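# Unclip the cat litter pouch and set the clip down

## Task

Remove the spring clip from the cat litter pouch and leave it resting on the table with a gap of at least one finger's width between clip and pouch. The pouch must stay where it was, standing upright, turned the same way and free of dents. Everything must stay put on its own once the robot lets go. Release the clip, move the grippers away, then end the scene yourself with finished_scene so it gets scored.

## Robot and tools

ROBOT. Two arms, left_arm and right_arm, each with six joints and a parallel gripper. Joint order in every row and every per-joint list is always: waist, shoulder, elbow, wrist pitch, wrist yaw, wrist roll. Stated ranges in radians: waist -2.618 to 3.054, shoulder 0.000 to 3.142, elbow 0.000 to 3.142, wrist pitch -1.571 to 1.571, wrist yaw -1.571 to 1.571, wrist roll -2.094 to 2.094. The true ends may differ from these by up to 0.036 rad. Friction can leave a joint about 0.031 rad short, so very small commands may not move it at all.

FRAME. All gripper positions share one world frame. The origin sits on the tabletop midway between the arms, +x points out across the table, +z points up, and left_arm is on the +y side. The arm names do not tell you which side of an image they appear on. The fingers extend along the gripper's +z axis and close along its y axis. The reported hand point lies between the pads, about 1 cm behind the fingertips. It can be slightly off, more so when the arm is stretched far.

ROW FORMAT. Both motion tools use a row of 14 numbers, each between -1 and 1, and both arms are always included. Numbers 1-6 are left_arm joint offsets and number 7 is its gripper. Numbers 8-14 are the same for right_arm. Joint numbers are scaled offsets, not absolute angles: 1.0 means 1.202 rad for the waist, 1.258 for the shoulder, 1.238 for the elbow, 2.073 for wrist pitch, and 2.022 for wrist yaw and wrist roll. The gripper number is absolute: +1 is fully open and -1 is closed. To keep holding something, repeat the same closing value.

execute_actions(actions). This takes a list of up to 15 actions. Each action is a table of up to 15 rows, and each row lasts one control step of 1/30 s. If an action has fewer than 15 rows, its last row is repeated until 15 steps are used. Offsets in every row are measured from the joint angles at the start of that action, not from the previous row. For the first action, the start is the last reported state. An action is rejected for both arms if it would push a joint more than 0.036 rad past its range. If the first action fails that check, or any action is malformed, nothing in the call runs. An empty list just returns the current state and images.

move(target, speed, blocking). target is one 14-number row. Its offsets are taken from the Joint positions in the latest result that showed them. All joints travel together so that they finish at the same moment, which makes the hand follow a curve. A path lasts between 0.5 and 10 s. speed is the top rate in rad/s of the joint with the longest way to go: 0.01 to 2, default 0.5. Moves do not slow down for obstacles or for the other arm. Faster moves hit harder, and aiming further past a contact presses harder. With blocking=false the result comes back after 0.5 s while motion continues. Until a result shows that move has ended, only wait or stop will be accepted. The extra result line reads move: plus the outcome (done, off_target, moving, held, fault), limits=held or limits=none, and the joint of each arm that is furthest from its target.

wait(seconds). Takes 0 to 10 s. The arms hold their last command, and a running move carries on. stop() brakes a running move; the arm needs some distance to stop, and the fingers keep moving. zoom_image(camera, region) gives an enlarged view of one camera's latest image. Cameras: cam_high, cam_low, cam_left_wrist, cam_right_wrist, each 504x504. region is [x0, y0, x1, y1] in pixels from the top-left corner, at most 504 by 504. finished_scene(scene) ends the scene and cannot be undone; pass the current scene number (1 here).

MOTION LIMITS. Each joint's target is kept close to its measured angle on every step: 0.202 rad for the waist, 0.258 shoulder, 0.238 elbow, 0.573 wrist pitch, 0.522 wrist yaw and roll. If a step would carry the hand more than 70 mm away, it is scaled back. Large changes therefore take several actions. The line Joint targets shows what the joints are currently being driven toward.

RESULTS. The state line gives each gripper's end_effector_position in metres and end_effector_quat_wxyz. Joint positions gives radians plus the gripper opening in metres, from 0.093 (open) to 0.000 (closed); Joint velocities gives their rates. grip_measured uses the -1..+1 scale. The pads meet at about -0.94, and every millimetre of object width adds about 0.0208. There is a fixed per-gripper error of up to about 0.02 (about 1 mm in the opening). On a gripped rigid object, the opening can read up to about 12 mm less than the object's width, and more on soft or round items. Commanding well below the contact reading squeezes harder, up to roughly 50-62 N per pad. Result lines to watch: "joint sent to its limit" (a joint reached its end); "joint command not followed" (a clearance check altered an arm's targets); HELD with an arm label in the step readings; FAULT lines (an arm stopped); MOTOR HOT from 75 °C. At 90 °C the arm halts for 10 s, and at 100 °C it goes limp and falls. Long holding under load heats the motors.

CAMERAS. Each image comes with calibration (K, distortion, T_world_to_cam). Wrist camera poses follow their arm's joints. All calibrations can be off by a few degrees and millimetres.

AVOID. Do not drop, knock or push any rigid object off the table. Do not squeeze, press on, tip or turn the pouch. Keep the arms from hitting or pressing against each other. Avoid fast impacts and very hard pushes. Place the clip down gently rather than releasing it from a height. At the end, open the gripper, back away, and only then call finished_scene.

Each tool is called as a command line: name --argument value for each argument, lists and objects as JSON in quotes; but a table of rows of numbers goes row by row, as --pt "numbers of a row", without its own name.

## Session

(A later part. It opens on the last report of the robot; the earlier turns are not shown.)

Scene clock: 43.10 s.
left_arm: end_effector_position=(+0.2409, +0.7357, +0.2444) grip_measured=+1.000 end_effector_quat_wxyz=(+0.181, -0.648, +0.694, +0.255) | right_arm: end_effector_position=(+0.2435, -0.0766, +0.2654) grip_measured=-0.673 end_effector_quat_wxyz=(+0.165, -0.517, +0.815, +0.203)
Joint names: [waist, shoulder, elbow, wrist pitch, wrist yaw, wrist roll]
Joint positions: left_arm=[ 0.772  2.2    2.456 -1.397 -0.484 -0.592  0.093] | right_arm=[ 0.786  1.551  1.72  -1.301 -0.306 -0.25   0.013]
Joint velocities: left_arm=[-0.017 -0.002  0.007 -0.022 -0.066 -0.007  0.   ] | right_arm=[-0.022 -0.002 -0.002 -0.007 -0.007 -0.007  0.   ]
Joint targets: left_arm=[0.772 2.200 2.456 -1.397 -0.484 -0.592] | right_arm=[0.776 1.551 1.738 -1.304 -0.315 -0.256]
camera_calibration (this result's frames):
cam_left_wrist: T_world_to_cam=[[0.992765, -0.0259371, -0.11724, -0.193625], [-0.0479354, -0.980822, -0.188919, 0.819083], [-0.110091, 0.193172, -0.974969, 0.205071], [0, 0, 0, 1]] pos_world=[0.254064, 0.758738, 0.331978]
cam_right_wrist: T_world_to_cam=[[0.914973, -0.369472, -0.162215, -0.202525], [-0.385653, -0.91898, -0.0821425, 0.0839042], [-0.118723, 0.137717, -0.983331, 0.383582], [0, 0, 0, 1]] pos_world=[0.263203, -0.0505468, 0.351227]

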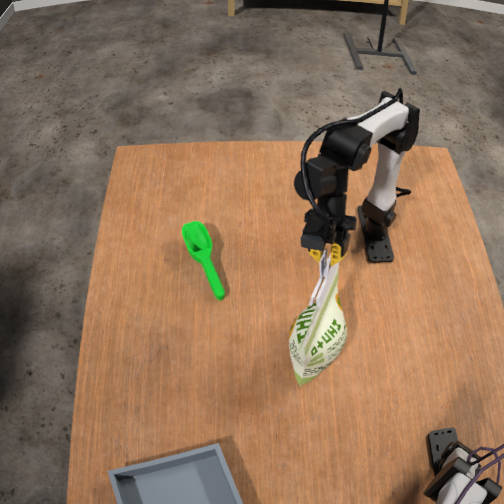

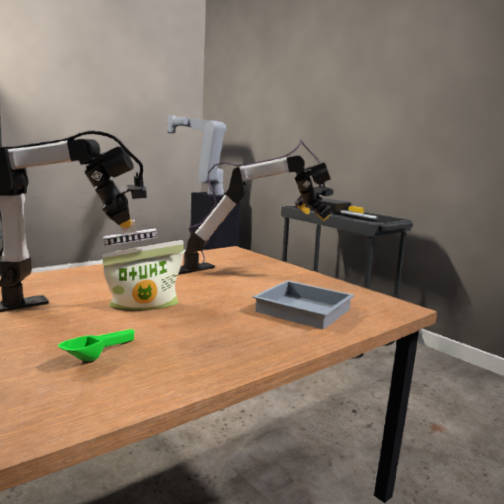

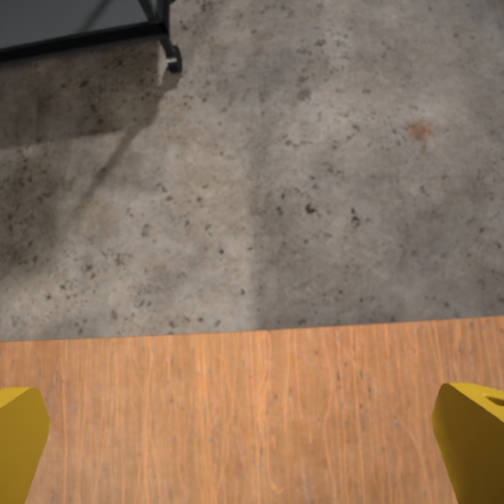

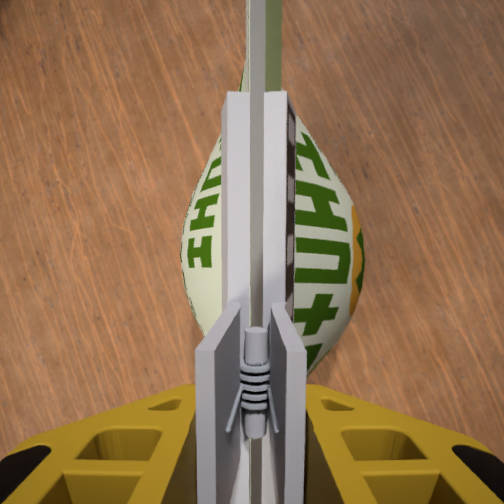

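execute_actions --actions '[[[0,0,0,0,0,0,1, -0.0108,0,-0.006,0.0048,0.0060,0.0059,-0.69],[0,0,0,0,0,0,1, -0.0178,0,-0.006,0.0048,0.0142,0.0126,-0.69],[0,0,0,0,0,0,1, -0.0286,0,-0.0121,0.0062,0.0266,0.0228,-0.69],[0,0,0,0,0,0,1, -0.0425,0,-0.0121,0.0101,0.0422,0.0355,-0.69],[0,0,0,0,0,0,1, -0.0588,0,-0.0121,0.0163,0.0599,0.0500,-0.69],[0,0,0,0,0,0,1, -0.0768,0,-0.0147,0.0247,0.0786,0.0653,-0.69],[0,0,0,0,0,0,1, -0.0959,0,-0.0222,0.0349,0.0974,0.0806,-0.69],[0,0,0,0,0,0,1, -0.1154,0,-0.0340,0.0469,0.1151,0.0950,-0.69],[0,0,0,0,0,0,1, -0.1345,0,-0.0500,0.0602,0.1307,0.1078,-0.69],[0,0,0,0,0,0,1, -0.1525,0,-0.0695,0.0748,0.1431,0.1179,-0.69],[0,0,0,0,0,0,1, -0.1689,0,-0.0923,0.0904,0.1513,0.1247,-0.69],[0,0,0,0,0,0,1, -0.1828,0,-0.1177,0.1068,0.1543,0.1271,-0.69],[0,0,0,0,0,0,1, -0.1935,0,-0.1455,0.1237,0.1543,0.1271,-0.69],[0,0,0,0,0,0,1, -0.2005,0,-0.1752,0.1409,0.1543,0.1271,-0.69],[0,0,0,0,0,0,1, -0.2030,0,-0.2064,0.1583,0.1543,0.1271,-0.69]],[[0,0,0,0,0,0,1, -0.0158,0,-0.0994,0.0771,0.0252,0.0213,-0.69],[0,0,0,0,0,0,1, -0.0158,0,-0.1323,0.0940,0.0252,0.0213,-0.69],[0,0,0,0,0,0,1, -0.0158,0,-0.1655,0.1104,0.0252,0.0213,-0.69],[0,0,0,0,0,0,1, -0.0158,0,-0.1984,0.1260,0.0252,0.0213,-0.69],[0,0,0,0,0,0,1, -0.0158,0,-0.2306,0.1406,0.0252,0.0213,-0.69],[0,0,0,0,0,0,1, -0.0158,0,-0.2618,0.1539,0.0252,0.0213,-0.69],[0,0,0,0,0,0,1, -0.0158,0,-0.2915,0.1659,0.0252,0.0213,-0.69],[0,0,0,0,0,0,1, -0.0158,0,-0.3193,0.1761,0.0252,0.0213,-0.69],[0,0,0,0,0,0,1, -0.0158,0,-0.3447,0.1845,0.0252,0.0213,-0.69],[0,0,0,0,0,0,1, -0.0158,0,-0.3675,0.1907,0.0252,0.0213,-0.69],[0,0,0,0,0,0,1, -0.0158,0,-0.3870,0.1946,0.0252,0.0213,-0.69],[0,0,0,0,0,0,1, -0.0158,0,-0.4030,0.1960,0.0252,0.0213,-0.69],[0,0,0,0,0,0,1, -0.0158,0,-0.4149,0.1960,0.0252,0.0213,-0.69],[0,0,0,0,0,0,1, -0.0158,0,-0.4223,0.1960,0.0252,0.0213,-0.69],[0,0,0,0,0,0,1, -0.0158,0,-0.4249,0.1960,0.0252,0.0213,-0.69]]]'

Scene clock: 46.67 s.
left_arm: end_effector_position=(+0.2409, +0.7357, +0.2444) grip_measured=+1.000 end_effector_quat_wxyz=(+0.181, -0.648, +0.694, +0.255) | right_arm: end_effector_position=(+0.3221, -0.1840, +0.0799) grip_measured=-0.673 end_effector_quat_wxyz=(+0.148, -0.278, +0.948, +0.042)
Joint names: [waist, shoulder, elbow, wrist pitch, wrist yaw, wrist roll]
Joint positions: left_arm=[ 0.772  2.2    2.456 -1.397 -0.484 -0.592  0.093] | right_arm=[ 0.543  1.551  1.044 -0.754  0.002 -0.001  0.013]
Joint velocities: left_arm=[-0.002 -0.012  0.012  0.037 -0.081  0.066  0.   ] | right_arm=[ 0.017  0.022 -0.344  0.139  0.037  0.007 -0.001]
Joint targets: left_arm=[0.772 2.200 2.456 -1.397 -0.484 -0.592] | right_arm=[0.538 1.551 1.021 -0.694 0.009 0.007]
Step readings (joint positions; steps 1 to 15: 1st action; 16 to 30: 2nd action):
0: left_arm=[0.772 2.200 2.456 -1.397 -0.484 -0.592] | right_arm=[0.786 1.551 1.720 -1.301 -0.306 -0.250]
1: left_arm=[0.772 2.200 2.456 -1.397 -0.484 -0.592] | right_arm=[0.786 1.551 1.720 -1.301 -0.305 -0.249]
2: left_arm=[0.772 2.200 2.456 -1.397 -0.484 -0.592] | right_arm=[0.785 1.551 1.720 -1.301 -0.302 -0.246]
4: left_arm=[0.772 2.200 2.456 -1.397 -0.484 -0.592] | right_arm=[0.774 1.551 1.720 -1.300 -0.286 -0.231]
8: left_arm=[0.772 2.200 2.456 -1.397 -0.484 -0.592] | right_arm=[0.703 1.551 1.713 -1.274 -0.202 -0.159]
15: left_arm=[0.772 2.200 2.456 -1.397 -0.484 -0.592] | right_arm=[0.558 1.551 1.547 -1.100 -0.042 -0.036]
16: left_arm=[0.772 2.200 2.456 -1.397 -0.484 -0.592] | right_arm=[0.549 1.551 1.509 -1.070 -0.031 -0.029]
17: left_arm=[0.772 2.200 2.456 -1.397 -0.484 -0.592] | right_arm=[0.545 1.551 1.470 -1.039 -0.021 -0.023]
19: left_arm=[0.772 2.200 2.456 -1.397 -0.484 -0.592] | right_arm=[0.543 1.551 1.388 -0.978 -0.011 -0.014]
23: left_arm=[0.772 2.200 2.456 -1.397 -0.484 -0.592] | right_arm=[0.543 1.551 1.227 -0.862 -0.002 -0.006]
30: Joint positions above
camera_calibration (this result's frames):
cam_left_wrist: T_world_to_cam=[[0.992765, -0.0259371, -0.11724, -0.193625], [-0.0479354, -0.980822, -0.188919, 0.819083], [-0.110091, 0.193172, -0.974969, 0.205071], [0, 0, 0, 1]] pos_world=[0.254064, 0.758738, 0.331978]
cam_right_wrist: T_world_to_cam=[[0.550429, -0.834875, -0.00341844, -0.325137], [-0.828969, -0.547013, 0.116565, 0.1956], [-0.0991872, -0.061327, -0.993177, 0.183136], [0, 0, 0, 1]] pos_world=[0.359275, -0.153222, 0.157975]

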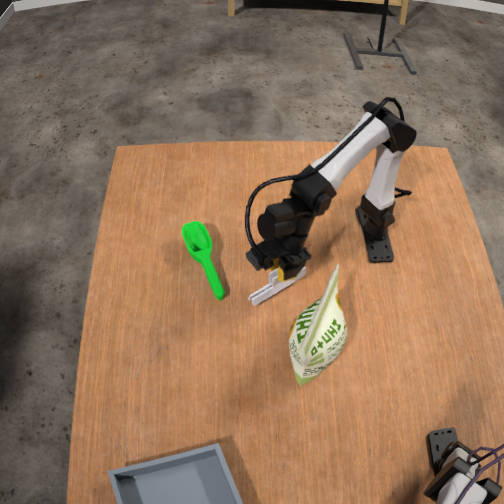

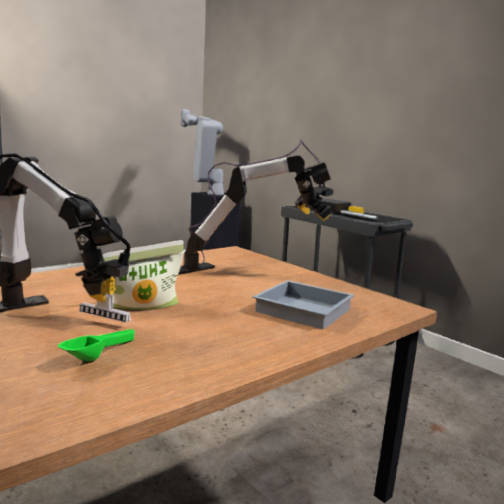

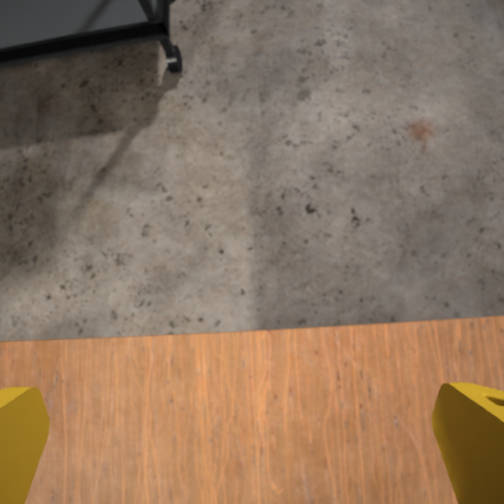

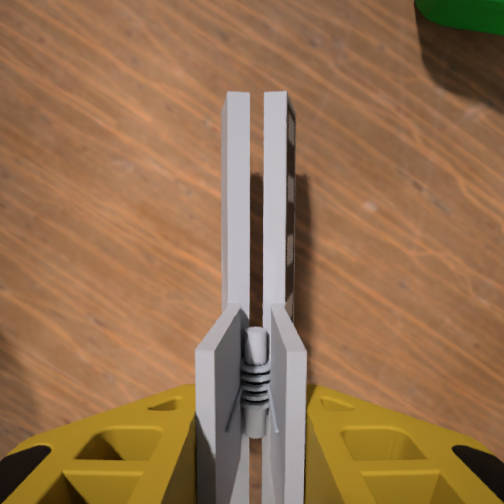

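The predictions matched well. Let me look at the settled state.

execute_actions --actions '[]'

zoom_image --camera "cam_low" --region '[65, 265, 145, 345]'

zoom_image --camera "cam_high" --region '[235, 235, 325, 325]'

Scene clock: 46.83 s.
left_arm: end_effector_position=(+0.2409, +0.7357, +0.2444) grip_measured=+1.000 end_effector_quat_wxyz=(+0.181, -0.648, +0.694, +0.255) | right_arm: end_effector_position=(+0.3234, -0.1833, +0.0774) grip_measured=-0.673 end_effector_quat_wxyz=(+0.153, -0.277, +0.948, +0.043)
Joint names: [waist, shoulder, elbow, wrist pitch, wrist yaw, wrist roll]
Joint positions: left_arm=[ 0.772  2.2    2.456 -1.397 -0.484 -0.592  0.093] | right_arm=[ 0.543  1.551  1.03  -0.731  0.003  0.     0.013]
Joint velocities: left_arm=[-0.012 -0.017 -0.002  0.051 -0.007  0.022  0.   ] | right_arm=[-0.017 -0.012  0.007  0.183 -0.066  0.022 -0.002]
Joint targets: left_arm=[0.772 2.200 2.456 -1.397 -0.484 -0.592] | right_arm=[0.538 1.551 1.021 -0.694 0.009 0.007]
camera_calibration (this result's frames):
cam_left_wrist: T_world_to_cam=[[0.992765, -0.0259371, -0.11724, -0.193625], [-0.0479354, -0.980822, -0.188919, 0.819083], [-0.110091, 0.193172, -0.974969, 0.205071], [0, 0, 0, 1]] pos_world=[0.254064, 0.758738, 0.331978]
cam_right_wrist: T_world_to_cam=[[0.549654, -0.835388, -0.00280079, -0.325184], [-0.830491, -0.546789, 0.106335, 0.198664], [-0.090362, -0.0561212, -0.994326, 0.179043], [0, 0, 0, 1]] pos_world=[0.359906, -0.152979, 0.155991]

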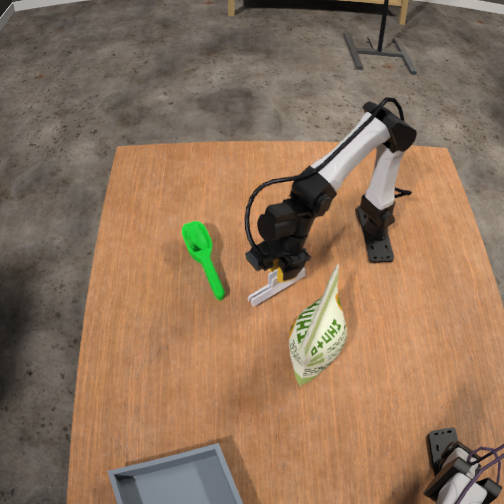

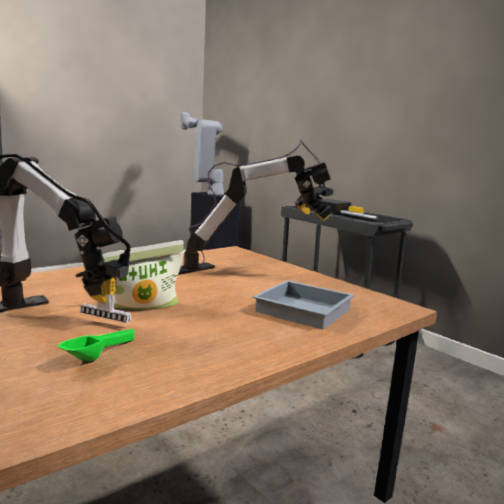

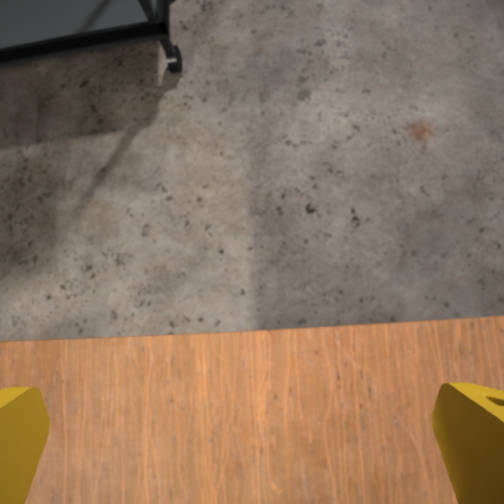

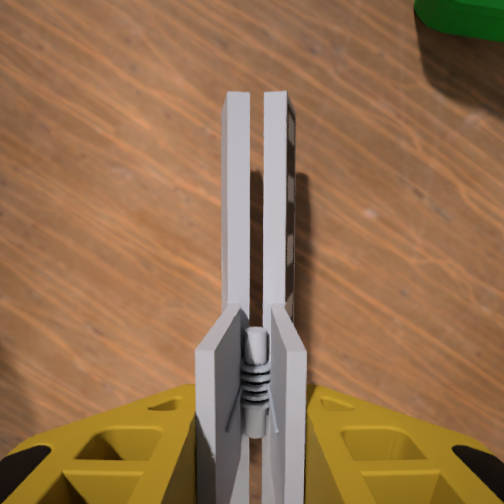

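Region (65, 265, 145, 345) of cam_low's 504x504 image, scaled by 6.300, with more detail than that image has.

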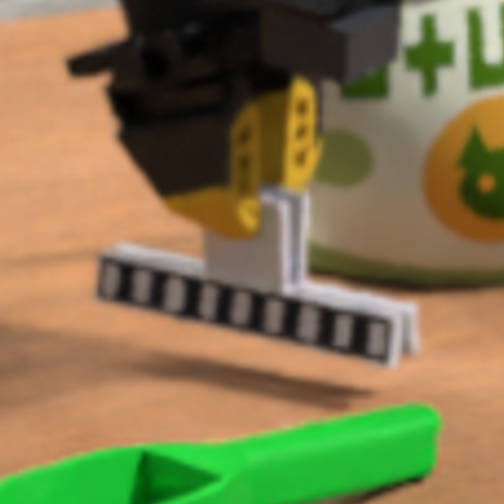

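Region (235, 235, 325, 325) of cam_high's 504x504 image, scaled by 5.600, with more detail than that image has.

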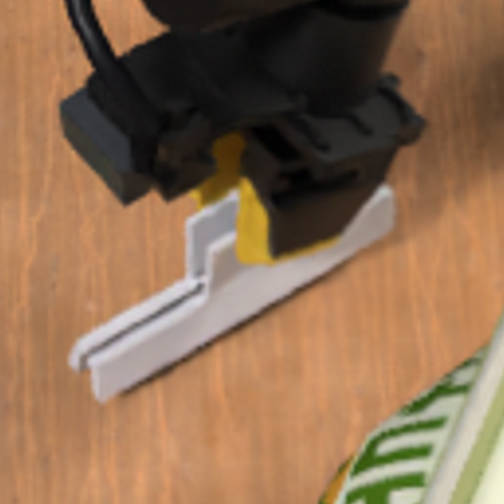

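execute_actions --actions '[]'

zoom_image --camera "cam_low" --region '[70, 285, 140, 335]'

zoom_image --camera "cam_right_wrist" --region '[200, 70, 320, 190]'

zoom_image --camera "cam_right_wrist" --region '[180, 280, 330, 400]'

Scene clock: 47.20 s.
left_arm: end_effector_position=(+0.2409, +0.7357, +0.2444) grip_measured=+1.000 end_effector_quat_wxyz=(+0.181, -0.648, +0.694, +0.255) | right_arm: end_effector_position=(+0.3275, -0.1807, +0.0791) grip_measured=-0.673 end_effector_quat_wxyz=(+0.163, -0.277, +0.946, +0.046)
Joint names: [waist, shoulder, elbow, wrist pitch, wrist yaw, wrist roll]
Joint positions: left_arm=[ 0.772  2.2    2.456 -1.397 -0.484 -0.592  0.093] | right_arm=[ 0.543  1.551  1.03  -0.709  0.003  0.001  0.013]
Joint velocities: left_arm=[ 0.002 -0.022 -0.007  0.022  0.037 -0.037  0.   ] | right_arm=[ 0.002 -0.007 -0.007 -0.022 -0.037 -0.037 -0.002]
Joint targets: left_arm=[0.772 2.200 2.456 -1.397 -0.484 -0.592] | right_arm=[0.538 1.551 1.021 -0.694 0.009 0.007]
camera_calibration (this result's frames):
cam_left_wrist: T_world_to_cam=[[0.992765, -0.0259371, -0.11724, -0.193625], [-0.0479354, -0.980822, -0.188919, 0.819083], [-0.110091, 0.193172, -0.974969, 0.205071], [0, 0, 0, 1]] pos_world=[0.254064, 0.758738, 0.331978]
cam_right_wrist: T_world_to_cam=[[0.549401, -0.835554, -0.00267265, -0.325195], [-0.832403, -0.547602, 0.0850692, 0.205518], [-0.0725435, -0.0445124, -0.996371, 0.177655], [0, 0, 0, 1]] pos_world=[0.362624, -0.151268, 0.158658]

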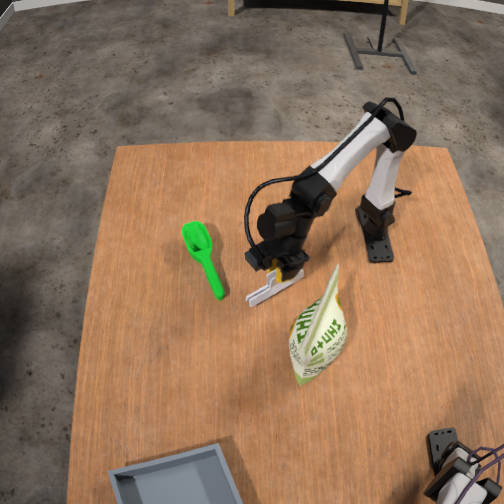

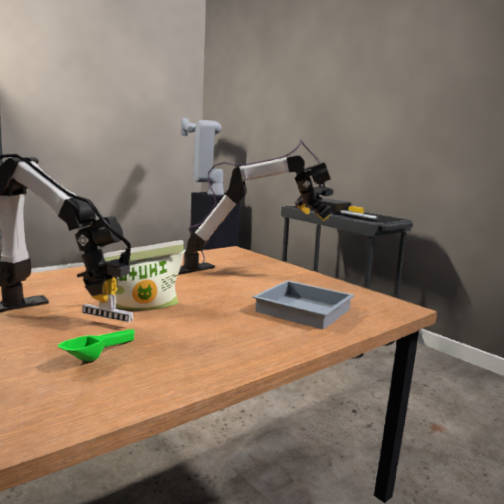

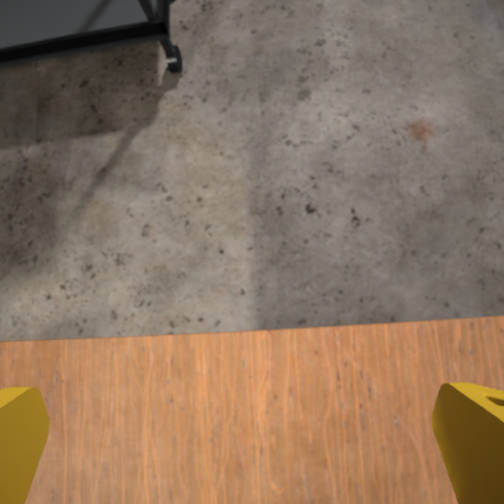

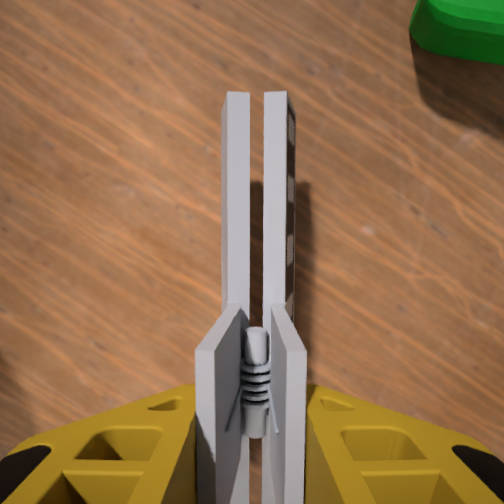

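Region (70, 285, 140, 335) of cam_low's 504x504 image, scaled by 7.200, with more detail than that image has; it fills the top 360 rows of this view, and the rest is white.

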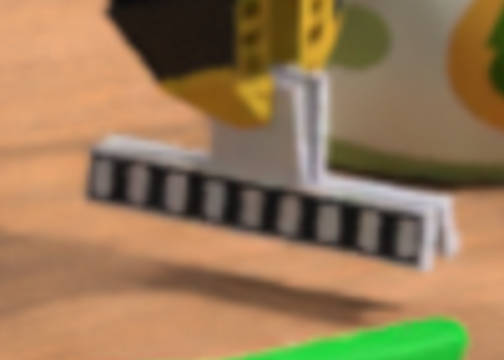

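Region (200, 70, 320, 190) of cam_right_wrist's 504x504 image, scaled by 4.200, with more detail than that image has.

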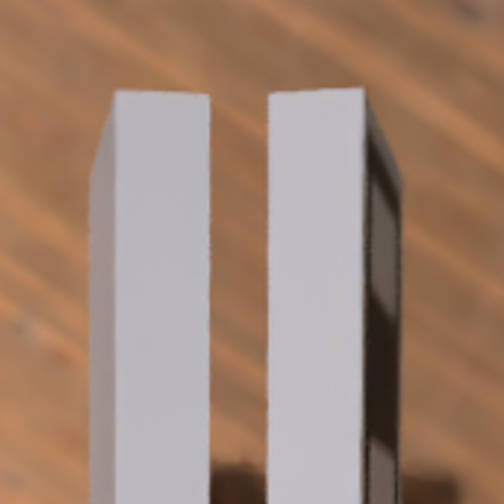

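Region (180, 280, 330, 400) of cam_right_wrist's 504x504 image, scaled by 3.360, with more detail than that image has; it fills the top 403 rows of this view, and the rest is white.

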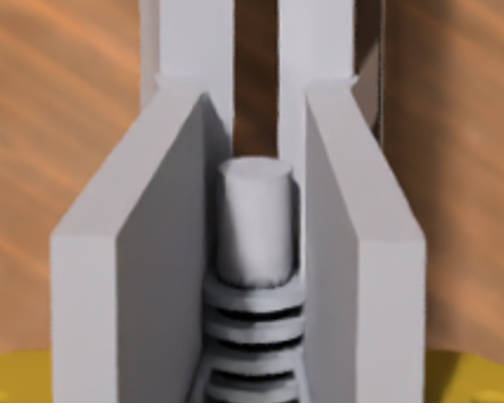

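execute_actions --actions '[[[0,0,0,0,0,0,1, 0,0,-0.0107,0.012,0,0,-0.69],[0,0,0,0,0,0,1, 0,0,-0.0135,0.022,0,0,-0.69],[0,0,0,0,0,0,1, 0,0,-0.0179,0.033,0,0,-0.69],[0,0,0,0,0,0,1, 0,0,-0.0235,0.043,0,0,-0.69],[0,0,0,0,0,0,1, 0,0,-0.0302,0.051,0,0,-0.69],[0,0,0,0,0,0,1, 0,0,-0.0375,0.0573,0,0,-0.69],[0,0,0,0,0,0,1, 0,0,-0.0452,0.0573,0,0,-0.69],[0,0,0,0,0,0,1, 0,0,-0.0531,0.0573,0,0,-0.69],[0,0,0,0,0,0,1, 0,0,-0.0608,0.0573,0,0,-0.69],[0,0,0,0,0,0,1, 0,0,-0.0682,0.0573,0,0,-0.69],[0,0,0,0,0,0,1, 0,0,-0.0748,0.0573,0,0,-0.69],[0,0,0,0,0,0,1, 0,0,-0.0804,0.0573,0,0,-0.69],[0,0,0,0,0,0,1, 0,0,-0.0848,0.0573,0,0,-0.69],[0,0,0,0,0,0,1, 0,0,-0.0876,0.0573,0,0,-0.69],[0,0,0,0,0,0,1, 0,0,-0.0886,0.0573,0,0,-0.69]]]'

Scene clock: 50.33 s.
left_arm: end_effector_position=(+0.2409, +0.7357, +0.2444) grip_measured=+1.000 end_effector_quat_wxyz=(+0.181, -0.648, +0.694, +0.255) | right_arm: end_effector_position=(+0.3226, -0.1838, +0.0579) grip_measured=-0.673 end_effector_quat_wxyz=(+0.166, -0.276, +0.945, +0.047)
Joint names: [waist, shoulder, elbow, wrist pitch, wrist yaw, wrist roll]
Joint positions: left_arm=[ 0.772  2.2    2.456 -1.397 -0.484 -0.592  0.093] | right_arm=[ 0.543  1.551  0.94  -0.612  0.003  0.001  0.013]
Joint velocities: left_arm=[-0.007 -0.017 -0.007 -0.051  0.022 -0.007  0.   ] | right_arm=[-0.022  0.007 -0.159 -0.007 -0.051 -0.022 -0.001]
Joint targets: left_arm=[0.772 2.200 2.456 -1.397 -0.484 -0.592] | right_arm=[0.543 1.551 0.920 -0.590 0.003 0.000]
Step readings (joint positions):
0: left_arm=[0.772 2.200 2.456 -1.397 -0.484 -0.592] | right_arm=[0.543 1.551 1.030 -0.708 0.003 0.001]
1: left_arm=[0.772 2.200 2.456 -1.397 -0.484 -0.592] | right_arm=[0.543 1.551 1.030 -0.707 0.003 0.001]
2: left_arm=[0.772 2.200 2.456 -1.397 -0.484 -0.592] | right_arm=[0.543 1.551 1.030 -0.705 0.003 0.001]
4: left_arm=[0.772 2.200 2.456 -1.397 -0.484 -0.592] | right_arm=[0.543 1.551 1.027 -0.686 0.003 0.001]
8: left_arm=[0.772 2.200 2.456 -1.397 -0.484 -0.592] | right_arm=[0.543 1.551 1.001 -0.633 0.003 0.001]
15: Joint positions above
camera_calibration (this result's frames):
cam_left_wrist: T_world_to_cam=[[0.992765, -0.0259371, -0.11724, -0.193625], [-0.0479354, -0.980822, -0.188919, 0.819083], [-0.110091, 0.193172, -0.974969, 0.205071], [0, 0, 0, 1]] pos_world=[0.254064, 0.758738, 0.331978]
cam_right_wrist: T_world_to_cam=[[0.549416, -0.835545, -0.00259717, -0.325191], [-0.83285, -0.547888, 0.0786064, 0.201952], [-0.0671021, -0.0410245, -0.996902, 0.154993], [0, 0, 0, 1]] pos_world=[0.357261, -0.154706, 0.137794]

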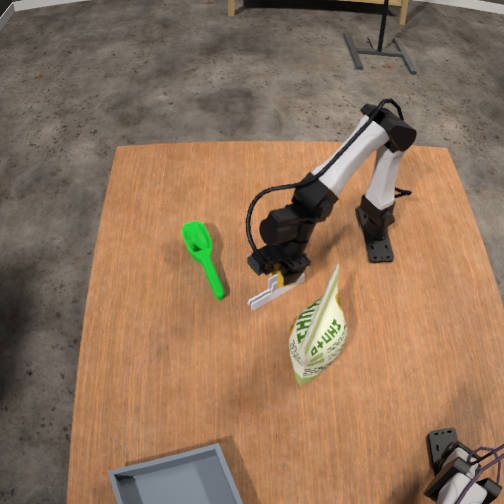

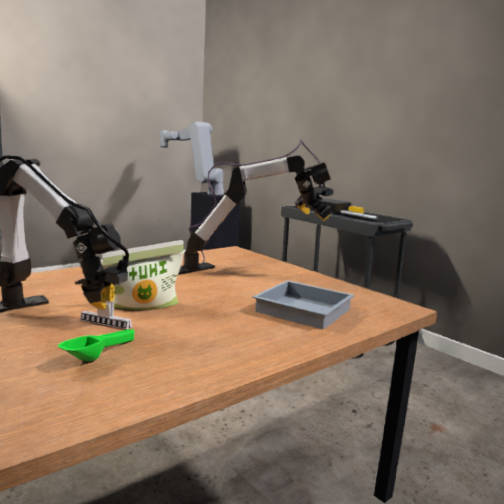

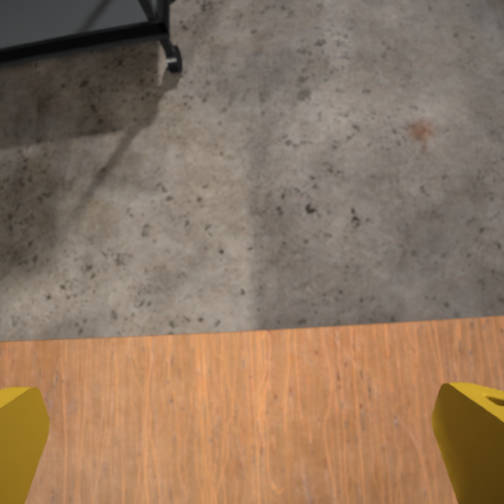

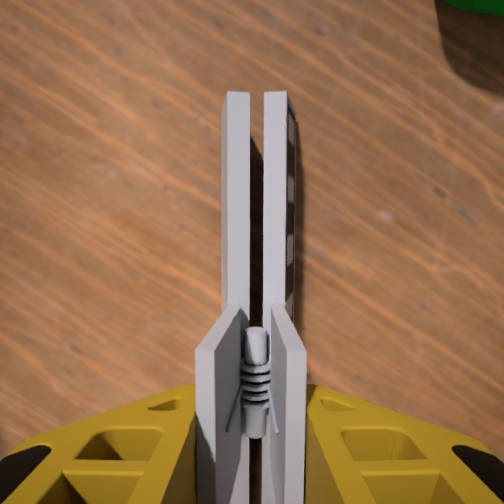

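execute_actions --actions '[]'

zoom_image --camera "cam_low" --region '[70, 290, 140, 340]'

zoom_image --camera "cam_right_wrist" --region '[200, 70, 320, 190]'

Scene clock: 50.90 s.
left_arm: end_effector_position=(+0.2409, +0.7357, +0.2444) grip_measured=+1.000 end_effector_quat_wxyz=(+0.181, -0.648, +0.694, +0.255) | right_arm: end_effector_position=(+0.3226, -0.1838, +0.0569) grip_measured=-0.673 end_effector_quat_wxyz=(+0.167, -0.276, +0.945, +0.047)
Joint names: [waist, shoulder, elbow, wrist pitch, wrist yaw, wrist roll]
Joint positions: left_arm=[ 0.772  2.2    2.456 -1.397 -0.484 -0.592  0.093] | right_arm=[ 0.543  1.551  0.935 -0.605  0.003  0.001  0.013]
Joint velocities: left_arm=[ 0.012  0.002 -0.007 -0.051 -0.022 -0.022  0.   ] | right_arm=[-0.012 -0.002 -0.017 -0.037 -0.022 -0.007  0.   ]
Joint targets: left_arm=[0.772 2.200 2.456 -1.397 -0.484 -0.592] | right_arm=[0.543 1.551 0.920 -0.591 0.003 0.000]
camera_calibration (this result's frames):
cam_left_wrist: T_world_to_cam=[[0.992765, -0.0259371, -0.11724, -0.193625], [-0.0479354, -0.980822, -0.188919, 0.819083], [-0.110091, 0.193172, -0.974969, 0.205071], [0, 0, 0, 1]] pos_world=[0.254064, 0.758738, 0.331978]
cam_right_wrist: T_world_to_cam=[[0.54942, -0.835542, -0.00257495, -0.325195], [-0.832975, -0.547968, 0.0767049, 0.202143], [-0.0655012, -0.0399983, -0.997051, 0.153669], [0, 0, 0, 1]] pos_world=[0.357114, -0.1548, 0.136873]

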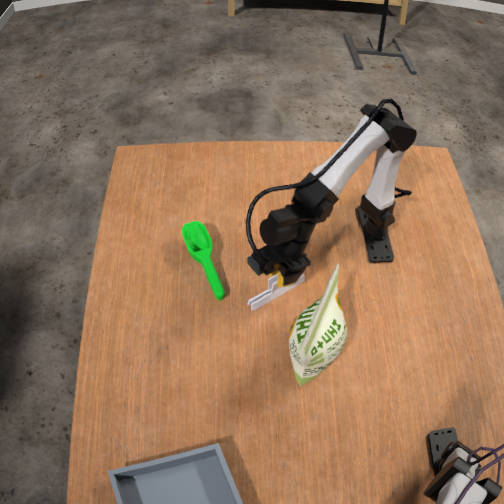

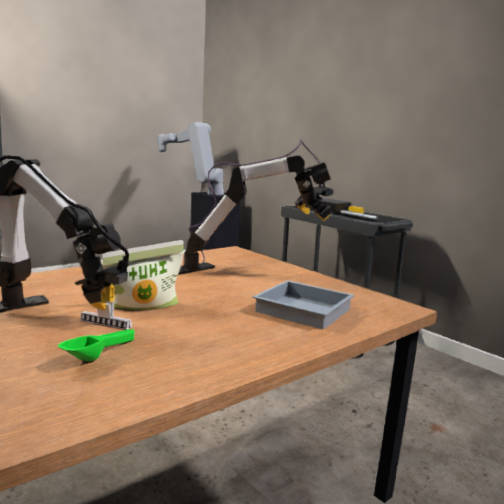

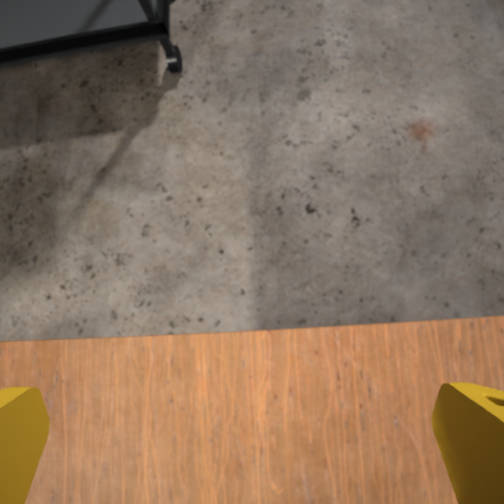

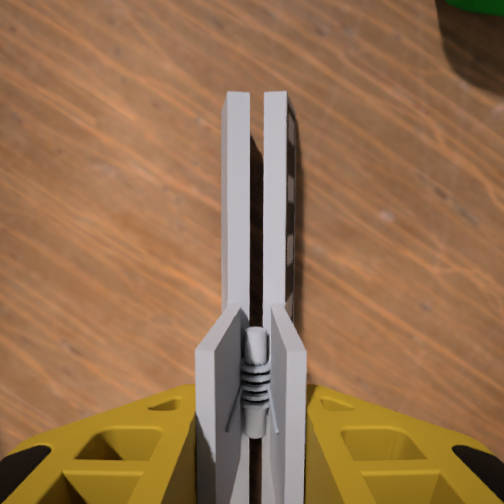

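Region (70, 290, 140, 340) of cam_low's 504x504 image, scaled by 7.200, with more detail than that image has; it fills the top 360 rows of this view, and the rest is white.

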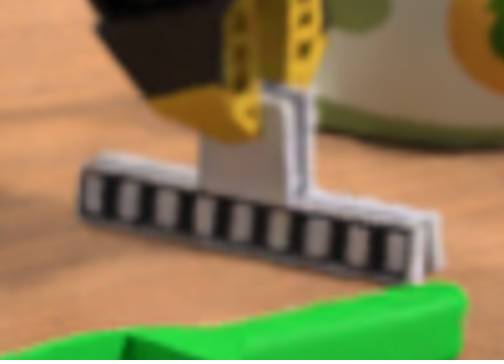

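Region (200, 70, 320, 190) of cam_right_wrist's 504x504 image, scaled by 4.200, with more detail than that image has.

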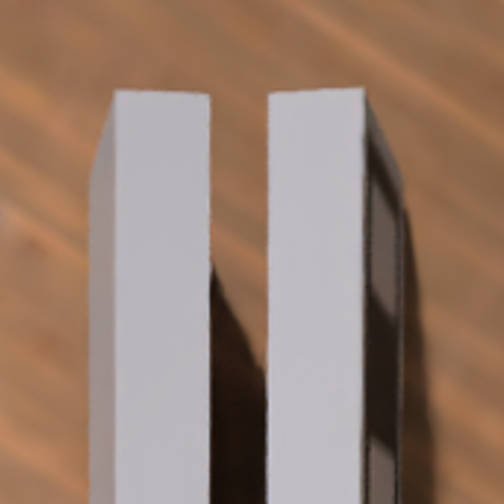

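execute_actions --actions '[[[0,0,0,0,0,0,1, 0,0,0,0,0,0,-0.64],[0,0,0,0,0,0,1, 0,0,0,0,0,0,-0.59],[0,0,0,0,0,0,1, 0,0,0,0,0,0,-0.545],[0,0,0,0,0,0,1, 0,0,0,0,0,0,-0.505],[0,0,0,0,0,0,1, 0,0,0,0,0,0,-0.47],[0,0,0,0,0,0,1, 0,0,0,0,0,0,-0.435],[0,0,0,0,0,0,1, 0,0,0,0,0,0,-0.40],[0,0,0,0,0,0,1, 0,0,0,0,0,0,-0.365],[0,0,0,0,0,0,1, 0,0,0,0,0,0,-0.33],[0,0,0,0,0,0,1, 0,0,0,0,0,0,-0.295],[0,0,0,0,0,0,1, 0,0,0,0,0,0,-0.255],[0,0,0,0,0,0,1, 0,0,0,0,0,0,-0.18],[0,0,0,0,0,0,1, 0,0,0,0,0,0,-0.06],[0,0,0,0,0,0,1, 0,0,0,0,0,0,0.1],[0,0,0,0,0,0,1, 0,0,0,0,0,0,0.3]]]'

Scene clock: 52.67 s.
left_arm: end_effector_position=(+0.2409, +0.7357, +0.2444) grip_measured=+1.000 end_effector_quat_wxyz=(+0.181, -0.648, +0.694, +0.255) | right_arm: end_effector_position=(+0.3226, -0.1838, +0.0569) grip_measured=+0.182 end_effector_quat_wxyz=(+0.167, -0.276, +0.945, +0.047)
Joint names: [waist, shoulder, elbow, wrist pitch, wrist yaw, wrist roll]
Joint positions: left_arm=[ 0.772  2.2    2.456 -1.397 -0.484 -0.592  0.093] | right_arm=[ 0.543  1.551  0.935 -0.605  0.003  0.001  0.054]
Joint velocities: left_arm=[-0.007  0.002 -0.022 -0.022 -0.007  0.007  0.   ] | right_arm=[-0.002 -0.002  0.007 -0.007  0.051  0.037  0.243]
Joint targets: left_arm=[0.772 2.200 2.456 -1.397 -0.484 -0.592] | right_arm=[0.543 1.551 0.935 -0.605 0.003 0.001]
Step readings (joint positions):
0: left_arm=[0.772 2.200 2.456 -1.397 -0.484 -0.592] | right_arm=[0.543 1.551 0.935 -0.605 0.003 0.001]
1: left_arm=[0.772 2.200 2.456 -1.397 -0.484 -0.592] | right_arm=[0.543 1.551 0.935 -0.605 0.003 0.001]
2: left_arm=[0.772 2.200 2.456 -1.397 -0.484 -0.592] | right_arm=[0.543 1.551 0.935 -0.605 0.003 0.001]
4: left_arm=[0.772 2.200 2.456 -1.397 -0.484 -0.592] | right_arm=[0.543 1.551 0.935 -0.605 0.003 0.001]
8: left_arm=[0.772 2.200 2.456 -1.397 -0.484 -0.592] | right_arm=[0.543 1.551 0.935 -0.605 0.003 0.001]
15: Joint positions above
camera_calibration (this result's frames):
cam_left_wrist: T_world_to_cam=[[0.992765, -0.0259371, -0.11724, -0.193625], [-0.0479354, -0.980822, -0.188919, 0.819083], [-0.110091, 0.193172, -0.974969, 0.205071], [0, 0, 0, 1]] pos_world=[0.254064, 0.758738, 0.331978]
cam_right_wrist: T_world_to_cam=[[0.54942, -0.835542, -0.00257495, -0.325195], [-0.832975, -0.547968, 0.0767049, 0.202143], [-0.0655012, -0.0399983, -0.997051, 0.153669], [0, 0, 0, 1]] pos_world=[0.357114, -0.1548, 0.136873]

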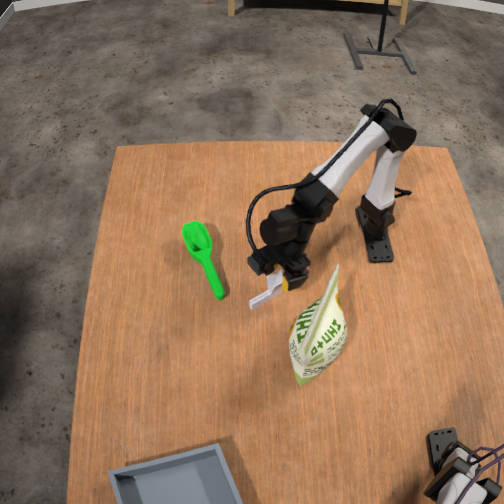

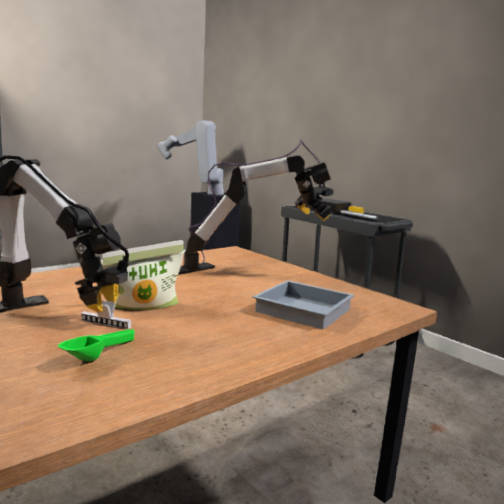

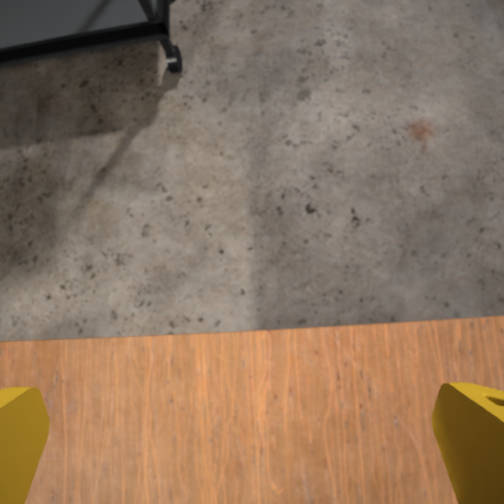

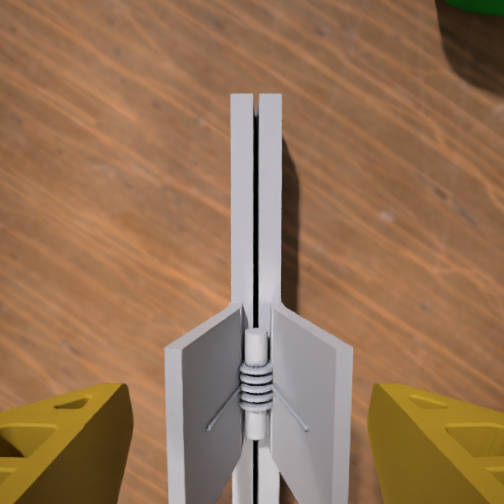

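execute_actions --actions '[[[0,0,0,0,0,0,1, 0,0,0.0203,0,0,0,0.4],[0,0,0,0,0,0,1, 0,0,0.0319,0,0,0,0.4],[0,0,0,0,0,0,1, 0,0,0.0498,0,0,0,0.4],[0,0,0,0,0,0,1, 0,0,0.0728,0,0,0,0.4],[0,0,0,0,0,0,1, 0,0,0.0999,0,0,0,0.4],[0,0,0,0,0,0,1, 0,0,0.1299,0,0,0,0.4],[0,0,0,0,0,0,1, 0,0,0.1616,0,0,0,0.4],[0,0,0,0,0,0,1, 0,0,0.1938,0,0,0,0.4],[0,0,0,0,0,0,1, 0,0,0.2255,0,0,0,0.4],[0,0,0,0,0,0,1, 0,0,0.2555,0,0,0,0.4],[0,0,0,0,0,0,1, 0,0,0.2826,0,0,0,0.4],[0,0,0,0,0,0,1, 0,0,0.3057,0,0,0,0.4],[0,0,0,0,0,0,1, 0,0,0.3236,0,0,0,0.4],[0,0,0,0,0,0,1, 0,0,0.3352,0,0,0,0.4],[0,0,0,0,0,0,1, 0,0,0.3393,0,0,0,0.4]]]'

Scene clock: 54.30 s.
left_arm: end_effector_position=(+0.2409, +0.7357, +0.2444) grip_measured=+1.000 end_effector_quat_wxyz=(+0.181, -0.648, +0.694, +0.255) | right_arm: end_effector_position=(+0.4071, -0.1296, +0.2046) grip_measured=+0.398 end_effector_quat_wxyz=(+0.353, -0.261, +0.893, +0.102)
Joint names: [waist, shoulder, elbow, wrist pitch, wrist yaw, wrist roll]
Joint positions: left_arm=[ 0.772  2.2    2.456 -1.397 -0.484 -0.592  0.093] | right_arm=[ 0.543  1.551  1.327 -0.594  0.003  0.001  0.064]
Joint velocities: left_arm=[ 0.002 -0.002 -0.012 -0.037 -0.007  0.081  0.   ] | right_arm=[ 0.002 -0.012  0.52   0.168 -0.022 -0.007  0.   ]
Joint targets: left_arm=[0.772 2.200 2.456 -1.397 -0.484 -0.592] | right_arm=[0.543 1.551 1.355 -0.605 0.003 0.001]
Step readings (joint positions):
0: left_arm=[0.772 2.200 2.456 -1.397 -0.484 -0.592] | right_arm=[0.543 1.551 0.935 -0.605 0.003 0.001]
1: left_arm=[0.772 2.200 2.456 -1.397 -0.484 -0.592] | right_arm=[0.543 1.551 0.935 -0.605 0.003 0.001]
2: left_arm=[0.772 2.200 2.456 -1.397 -0.484 -0.592] | right_arm=[0.543 1.551 0.937 -0.607 0.003 0.001]
4: left_arm=[0.772 2.200 2.456 -1.397 -0.484 -0.592] | right_arm=[0.543 1.551 0.957 -0.617 0.003 0.001]
8: left_arm=[0.772 2.200 2.456 -1.397 -0.484 -0.592] | right_arm=[0.543 1.551 1.078 -0.628 0.003 0.001]
15: Joint positions above
camera_calibration (this result's frames):
cam_left_wrist: T_world_to_cam=[[0.992765, -0.0259371, -0.11724, -0.193625], [-0.0479354, -0.980822, -0.188919, 0.819083], [-0.110091, 0.193172, -0.974969, 0.205071], [0, 0, 0, 1]] pos_world=[0.254064, 0.758738, 0.331978]
cam_right_wrist: T_world_to_cam=[[0.549483, -0.835502, 0.00220806, -0.326984], [-0.790897, -0.520996, -0.321006, 0.358673], [0.269352, 0.174641, -0.947074, 0.189858], [0, 0, 0, 1]] pos_world=[0.412207, -0.119486, 0.295668]

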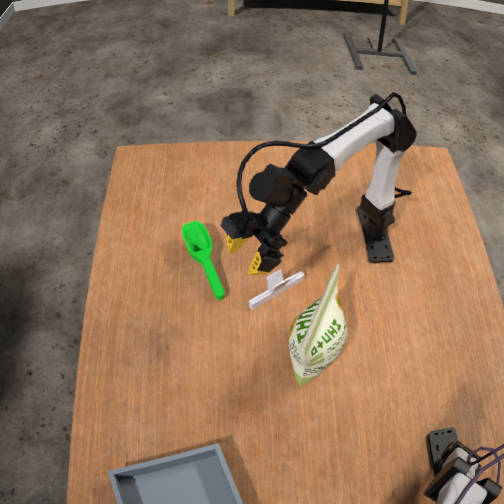

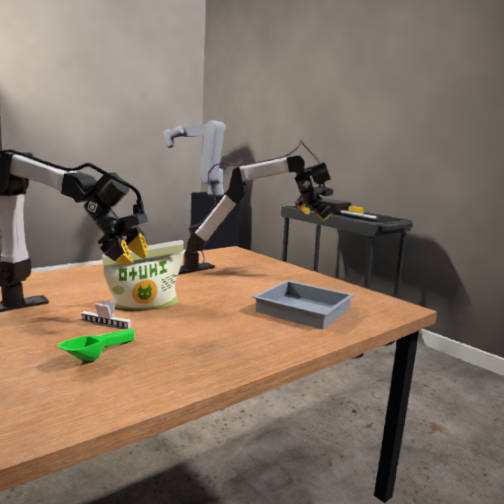

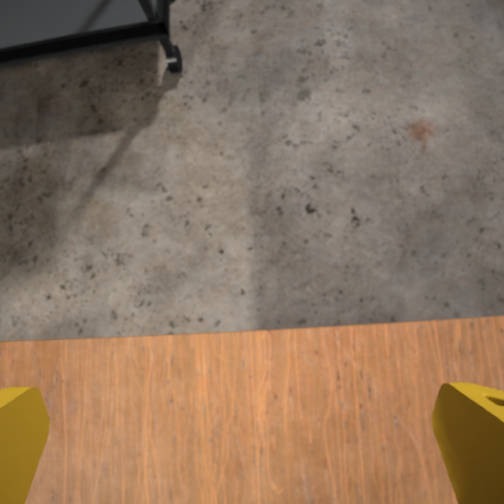

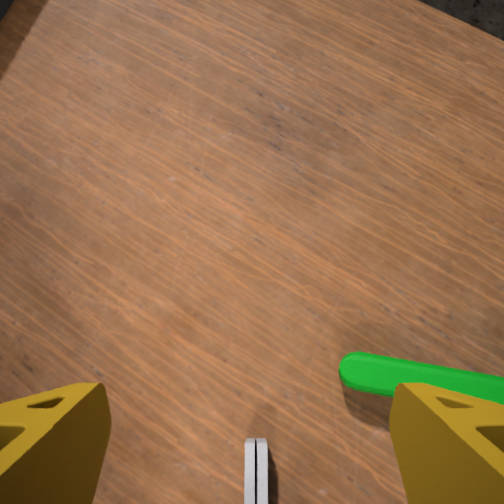

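execute_actions --actions '[]'

Scene clock: 54.70 s.
left_arm: end_effector_position=(+0.2409, +0.7357, +0.2444) grip_measured=+1.000 end_effector_quat_wxyz=(+0.181, -0.648, +0.694, +0.255) | right_arm: end_effector_position=(+0.4102, -0.1276, +0.2140) grip_measured=+0.398 end_effector_quat_wxyz=(+0.363, -0.260, +0.889, +0.105)
Joint names: [waist, shoulder, elbow, wrist pitch, wrist yaw, wrist roll]
Joint positions: left_arm=[ 0.772  2.2    2.456 -1.397 -0.484 -0.592  0.093] | right_arm=[ 0.543  1.551  1.35  -0.595  0.003  0.001  0.064]
Joint velocities: left_arm=[-0.012  0.012 -0.017 -0.066 -0.007  0.037  0.   ] | right_arm=[-0.002  0.007  0.012 -0.007 -0.007 -0.007  0.   ]
Joint targets: left_arm=[0.772 2.200 2.456 -1.397 -0.484 -0.592] | right_arm=[0.543 1.551 1.355 -0.605 0.003 0.001]
camera_calibration (this result's frames):
cam_left_wrist: T_world_to_cam=[[0.992765, -0.0259371, -0.11724, -0.193625], [-0.0479354, -0.980822, -0.188919, 0.819083], [-0.110091, 0.193172, -0.974969, 0.205071], [0, 0, 0, 1]] pos_world=[0.254064, 0.758738, 0.331978]
cam_right_wrist: T_world_to_cam=[[0.54944, -0.83553, 0.00246696, -0.32709], [-0.784723, -0.517039, -0.341879, 0.367645], [0.286926, 0.185906, -0.939741, 0.190211], [0, 0, 0, 1]] pos_world=[0.413639, -0.118568, 0.305246]

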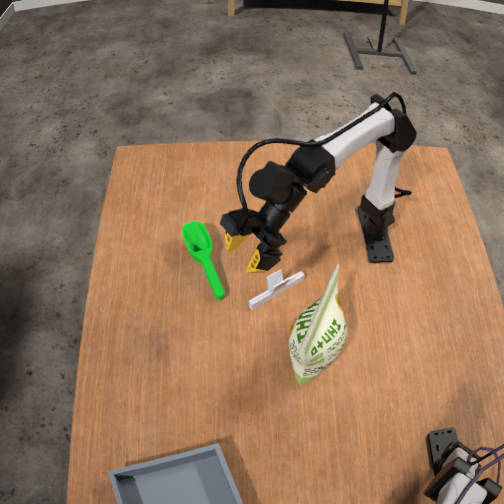

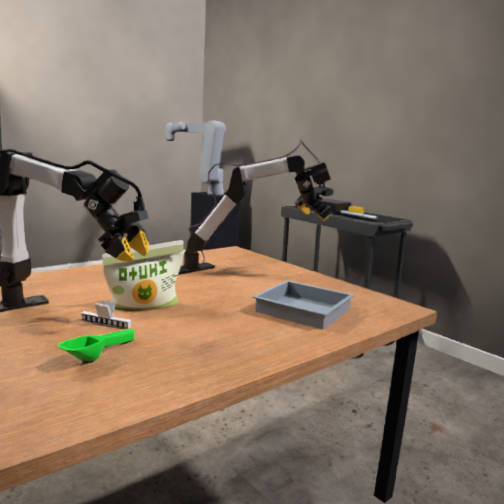

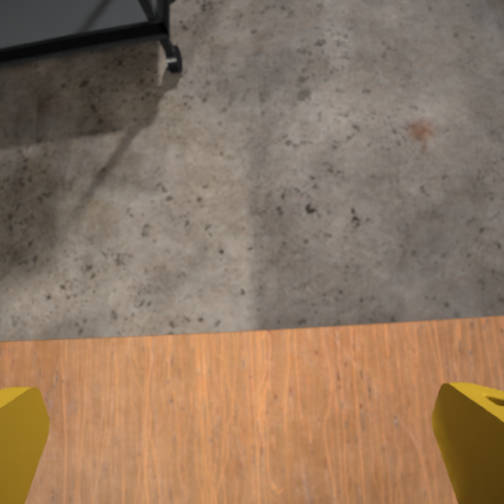

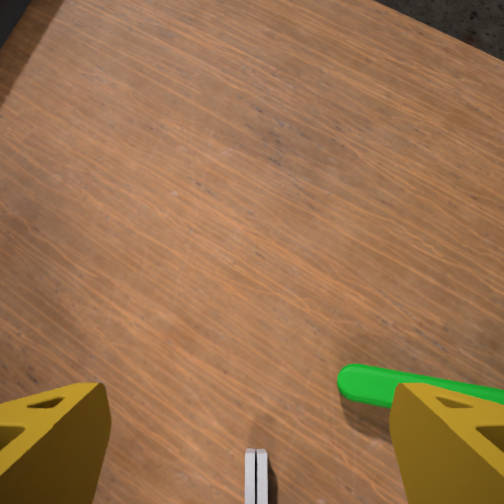

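zoom_image --camera "cam_high" --region '[170, 180, 400, 410]'

Region (170, 180, 400, 410) of cam_high's 504x504 image, scaled by 2.191, with more detail than that image has.

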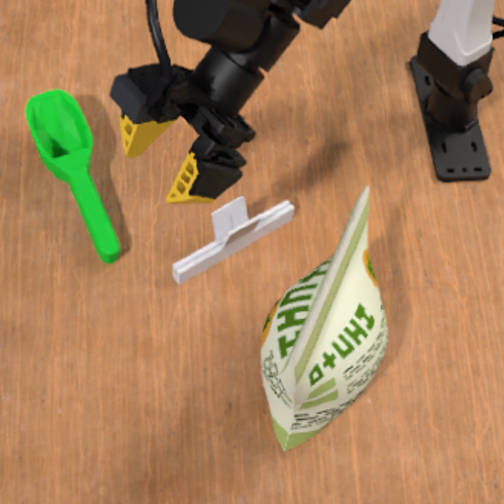

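The clip is on the table well away from the pouch, the pouch is upright and undented, and the arm is clear.

finished_scene --scene 2

The scene is finished: the task was done.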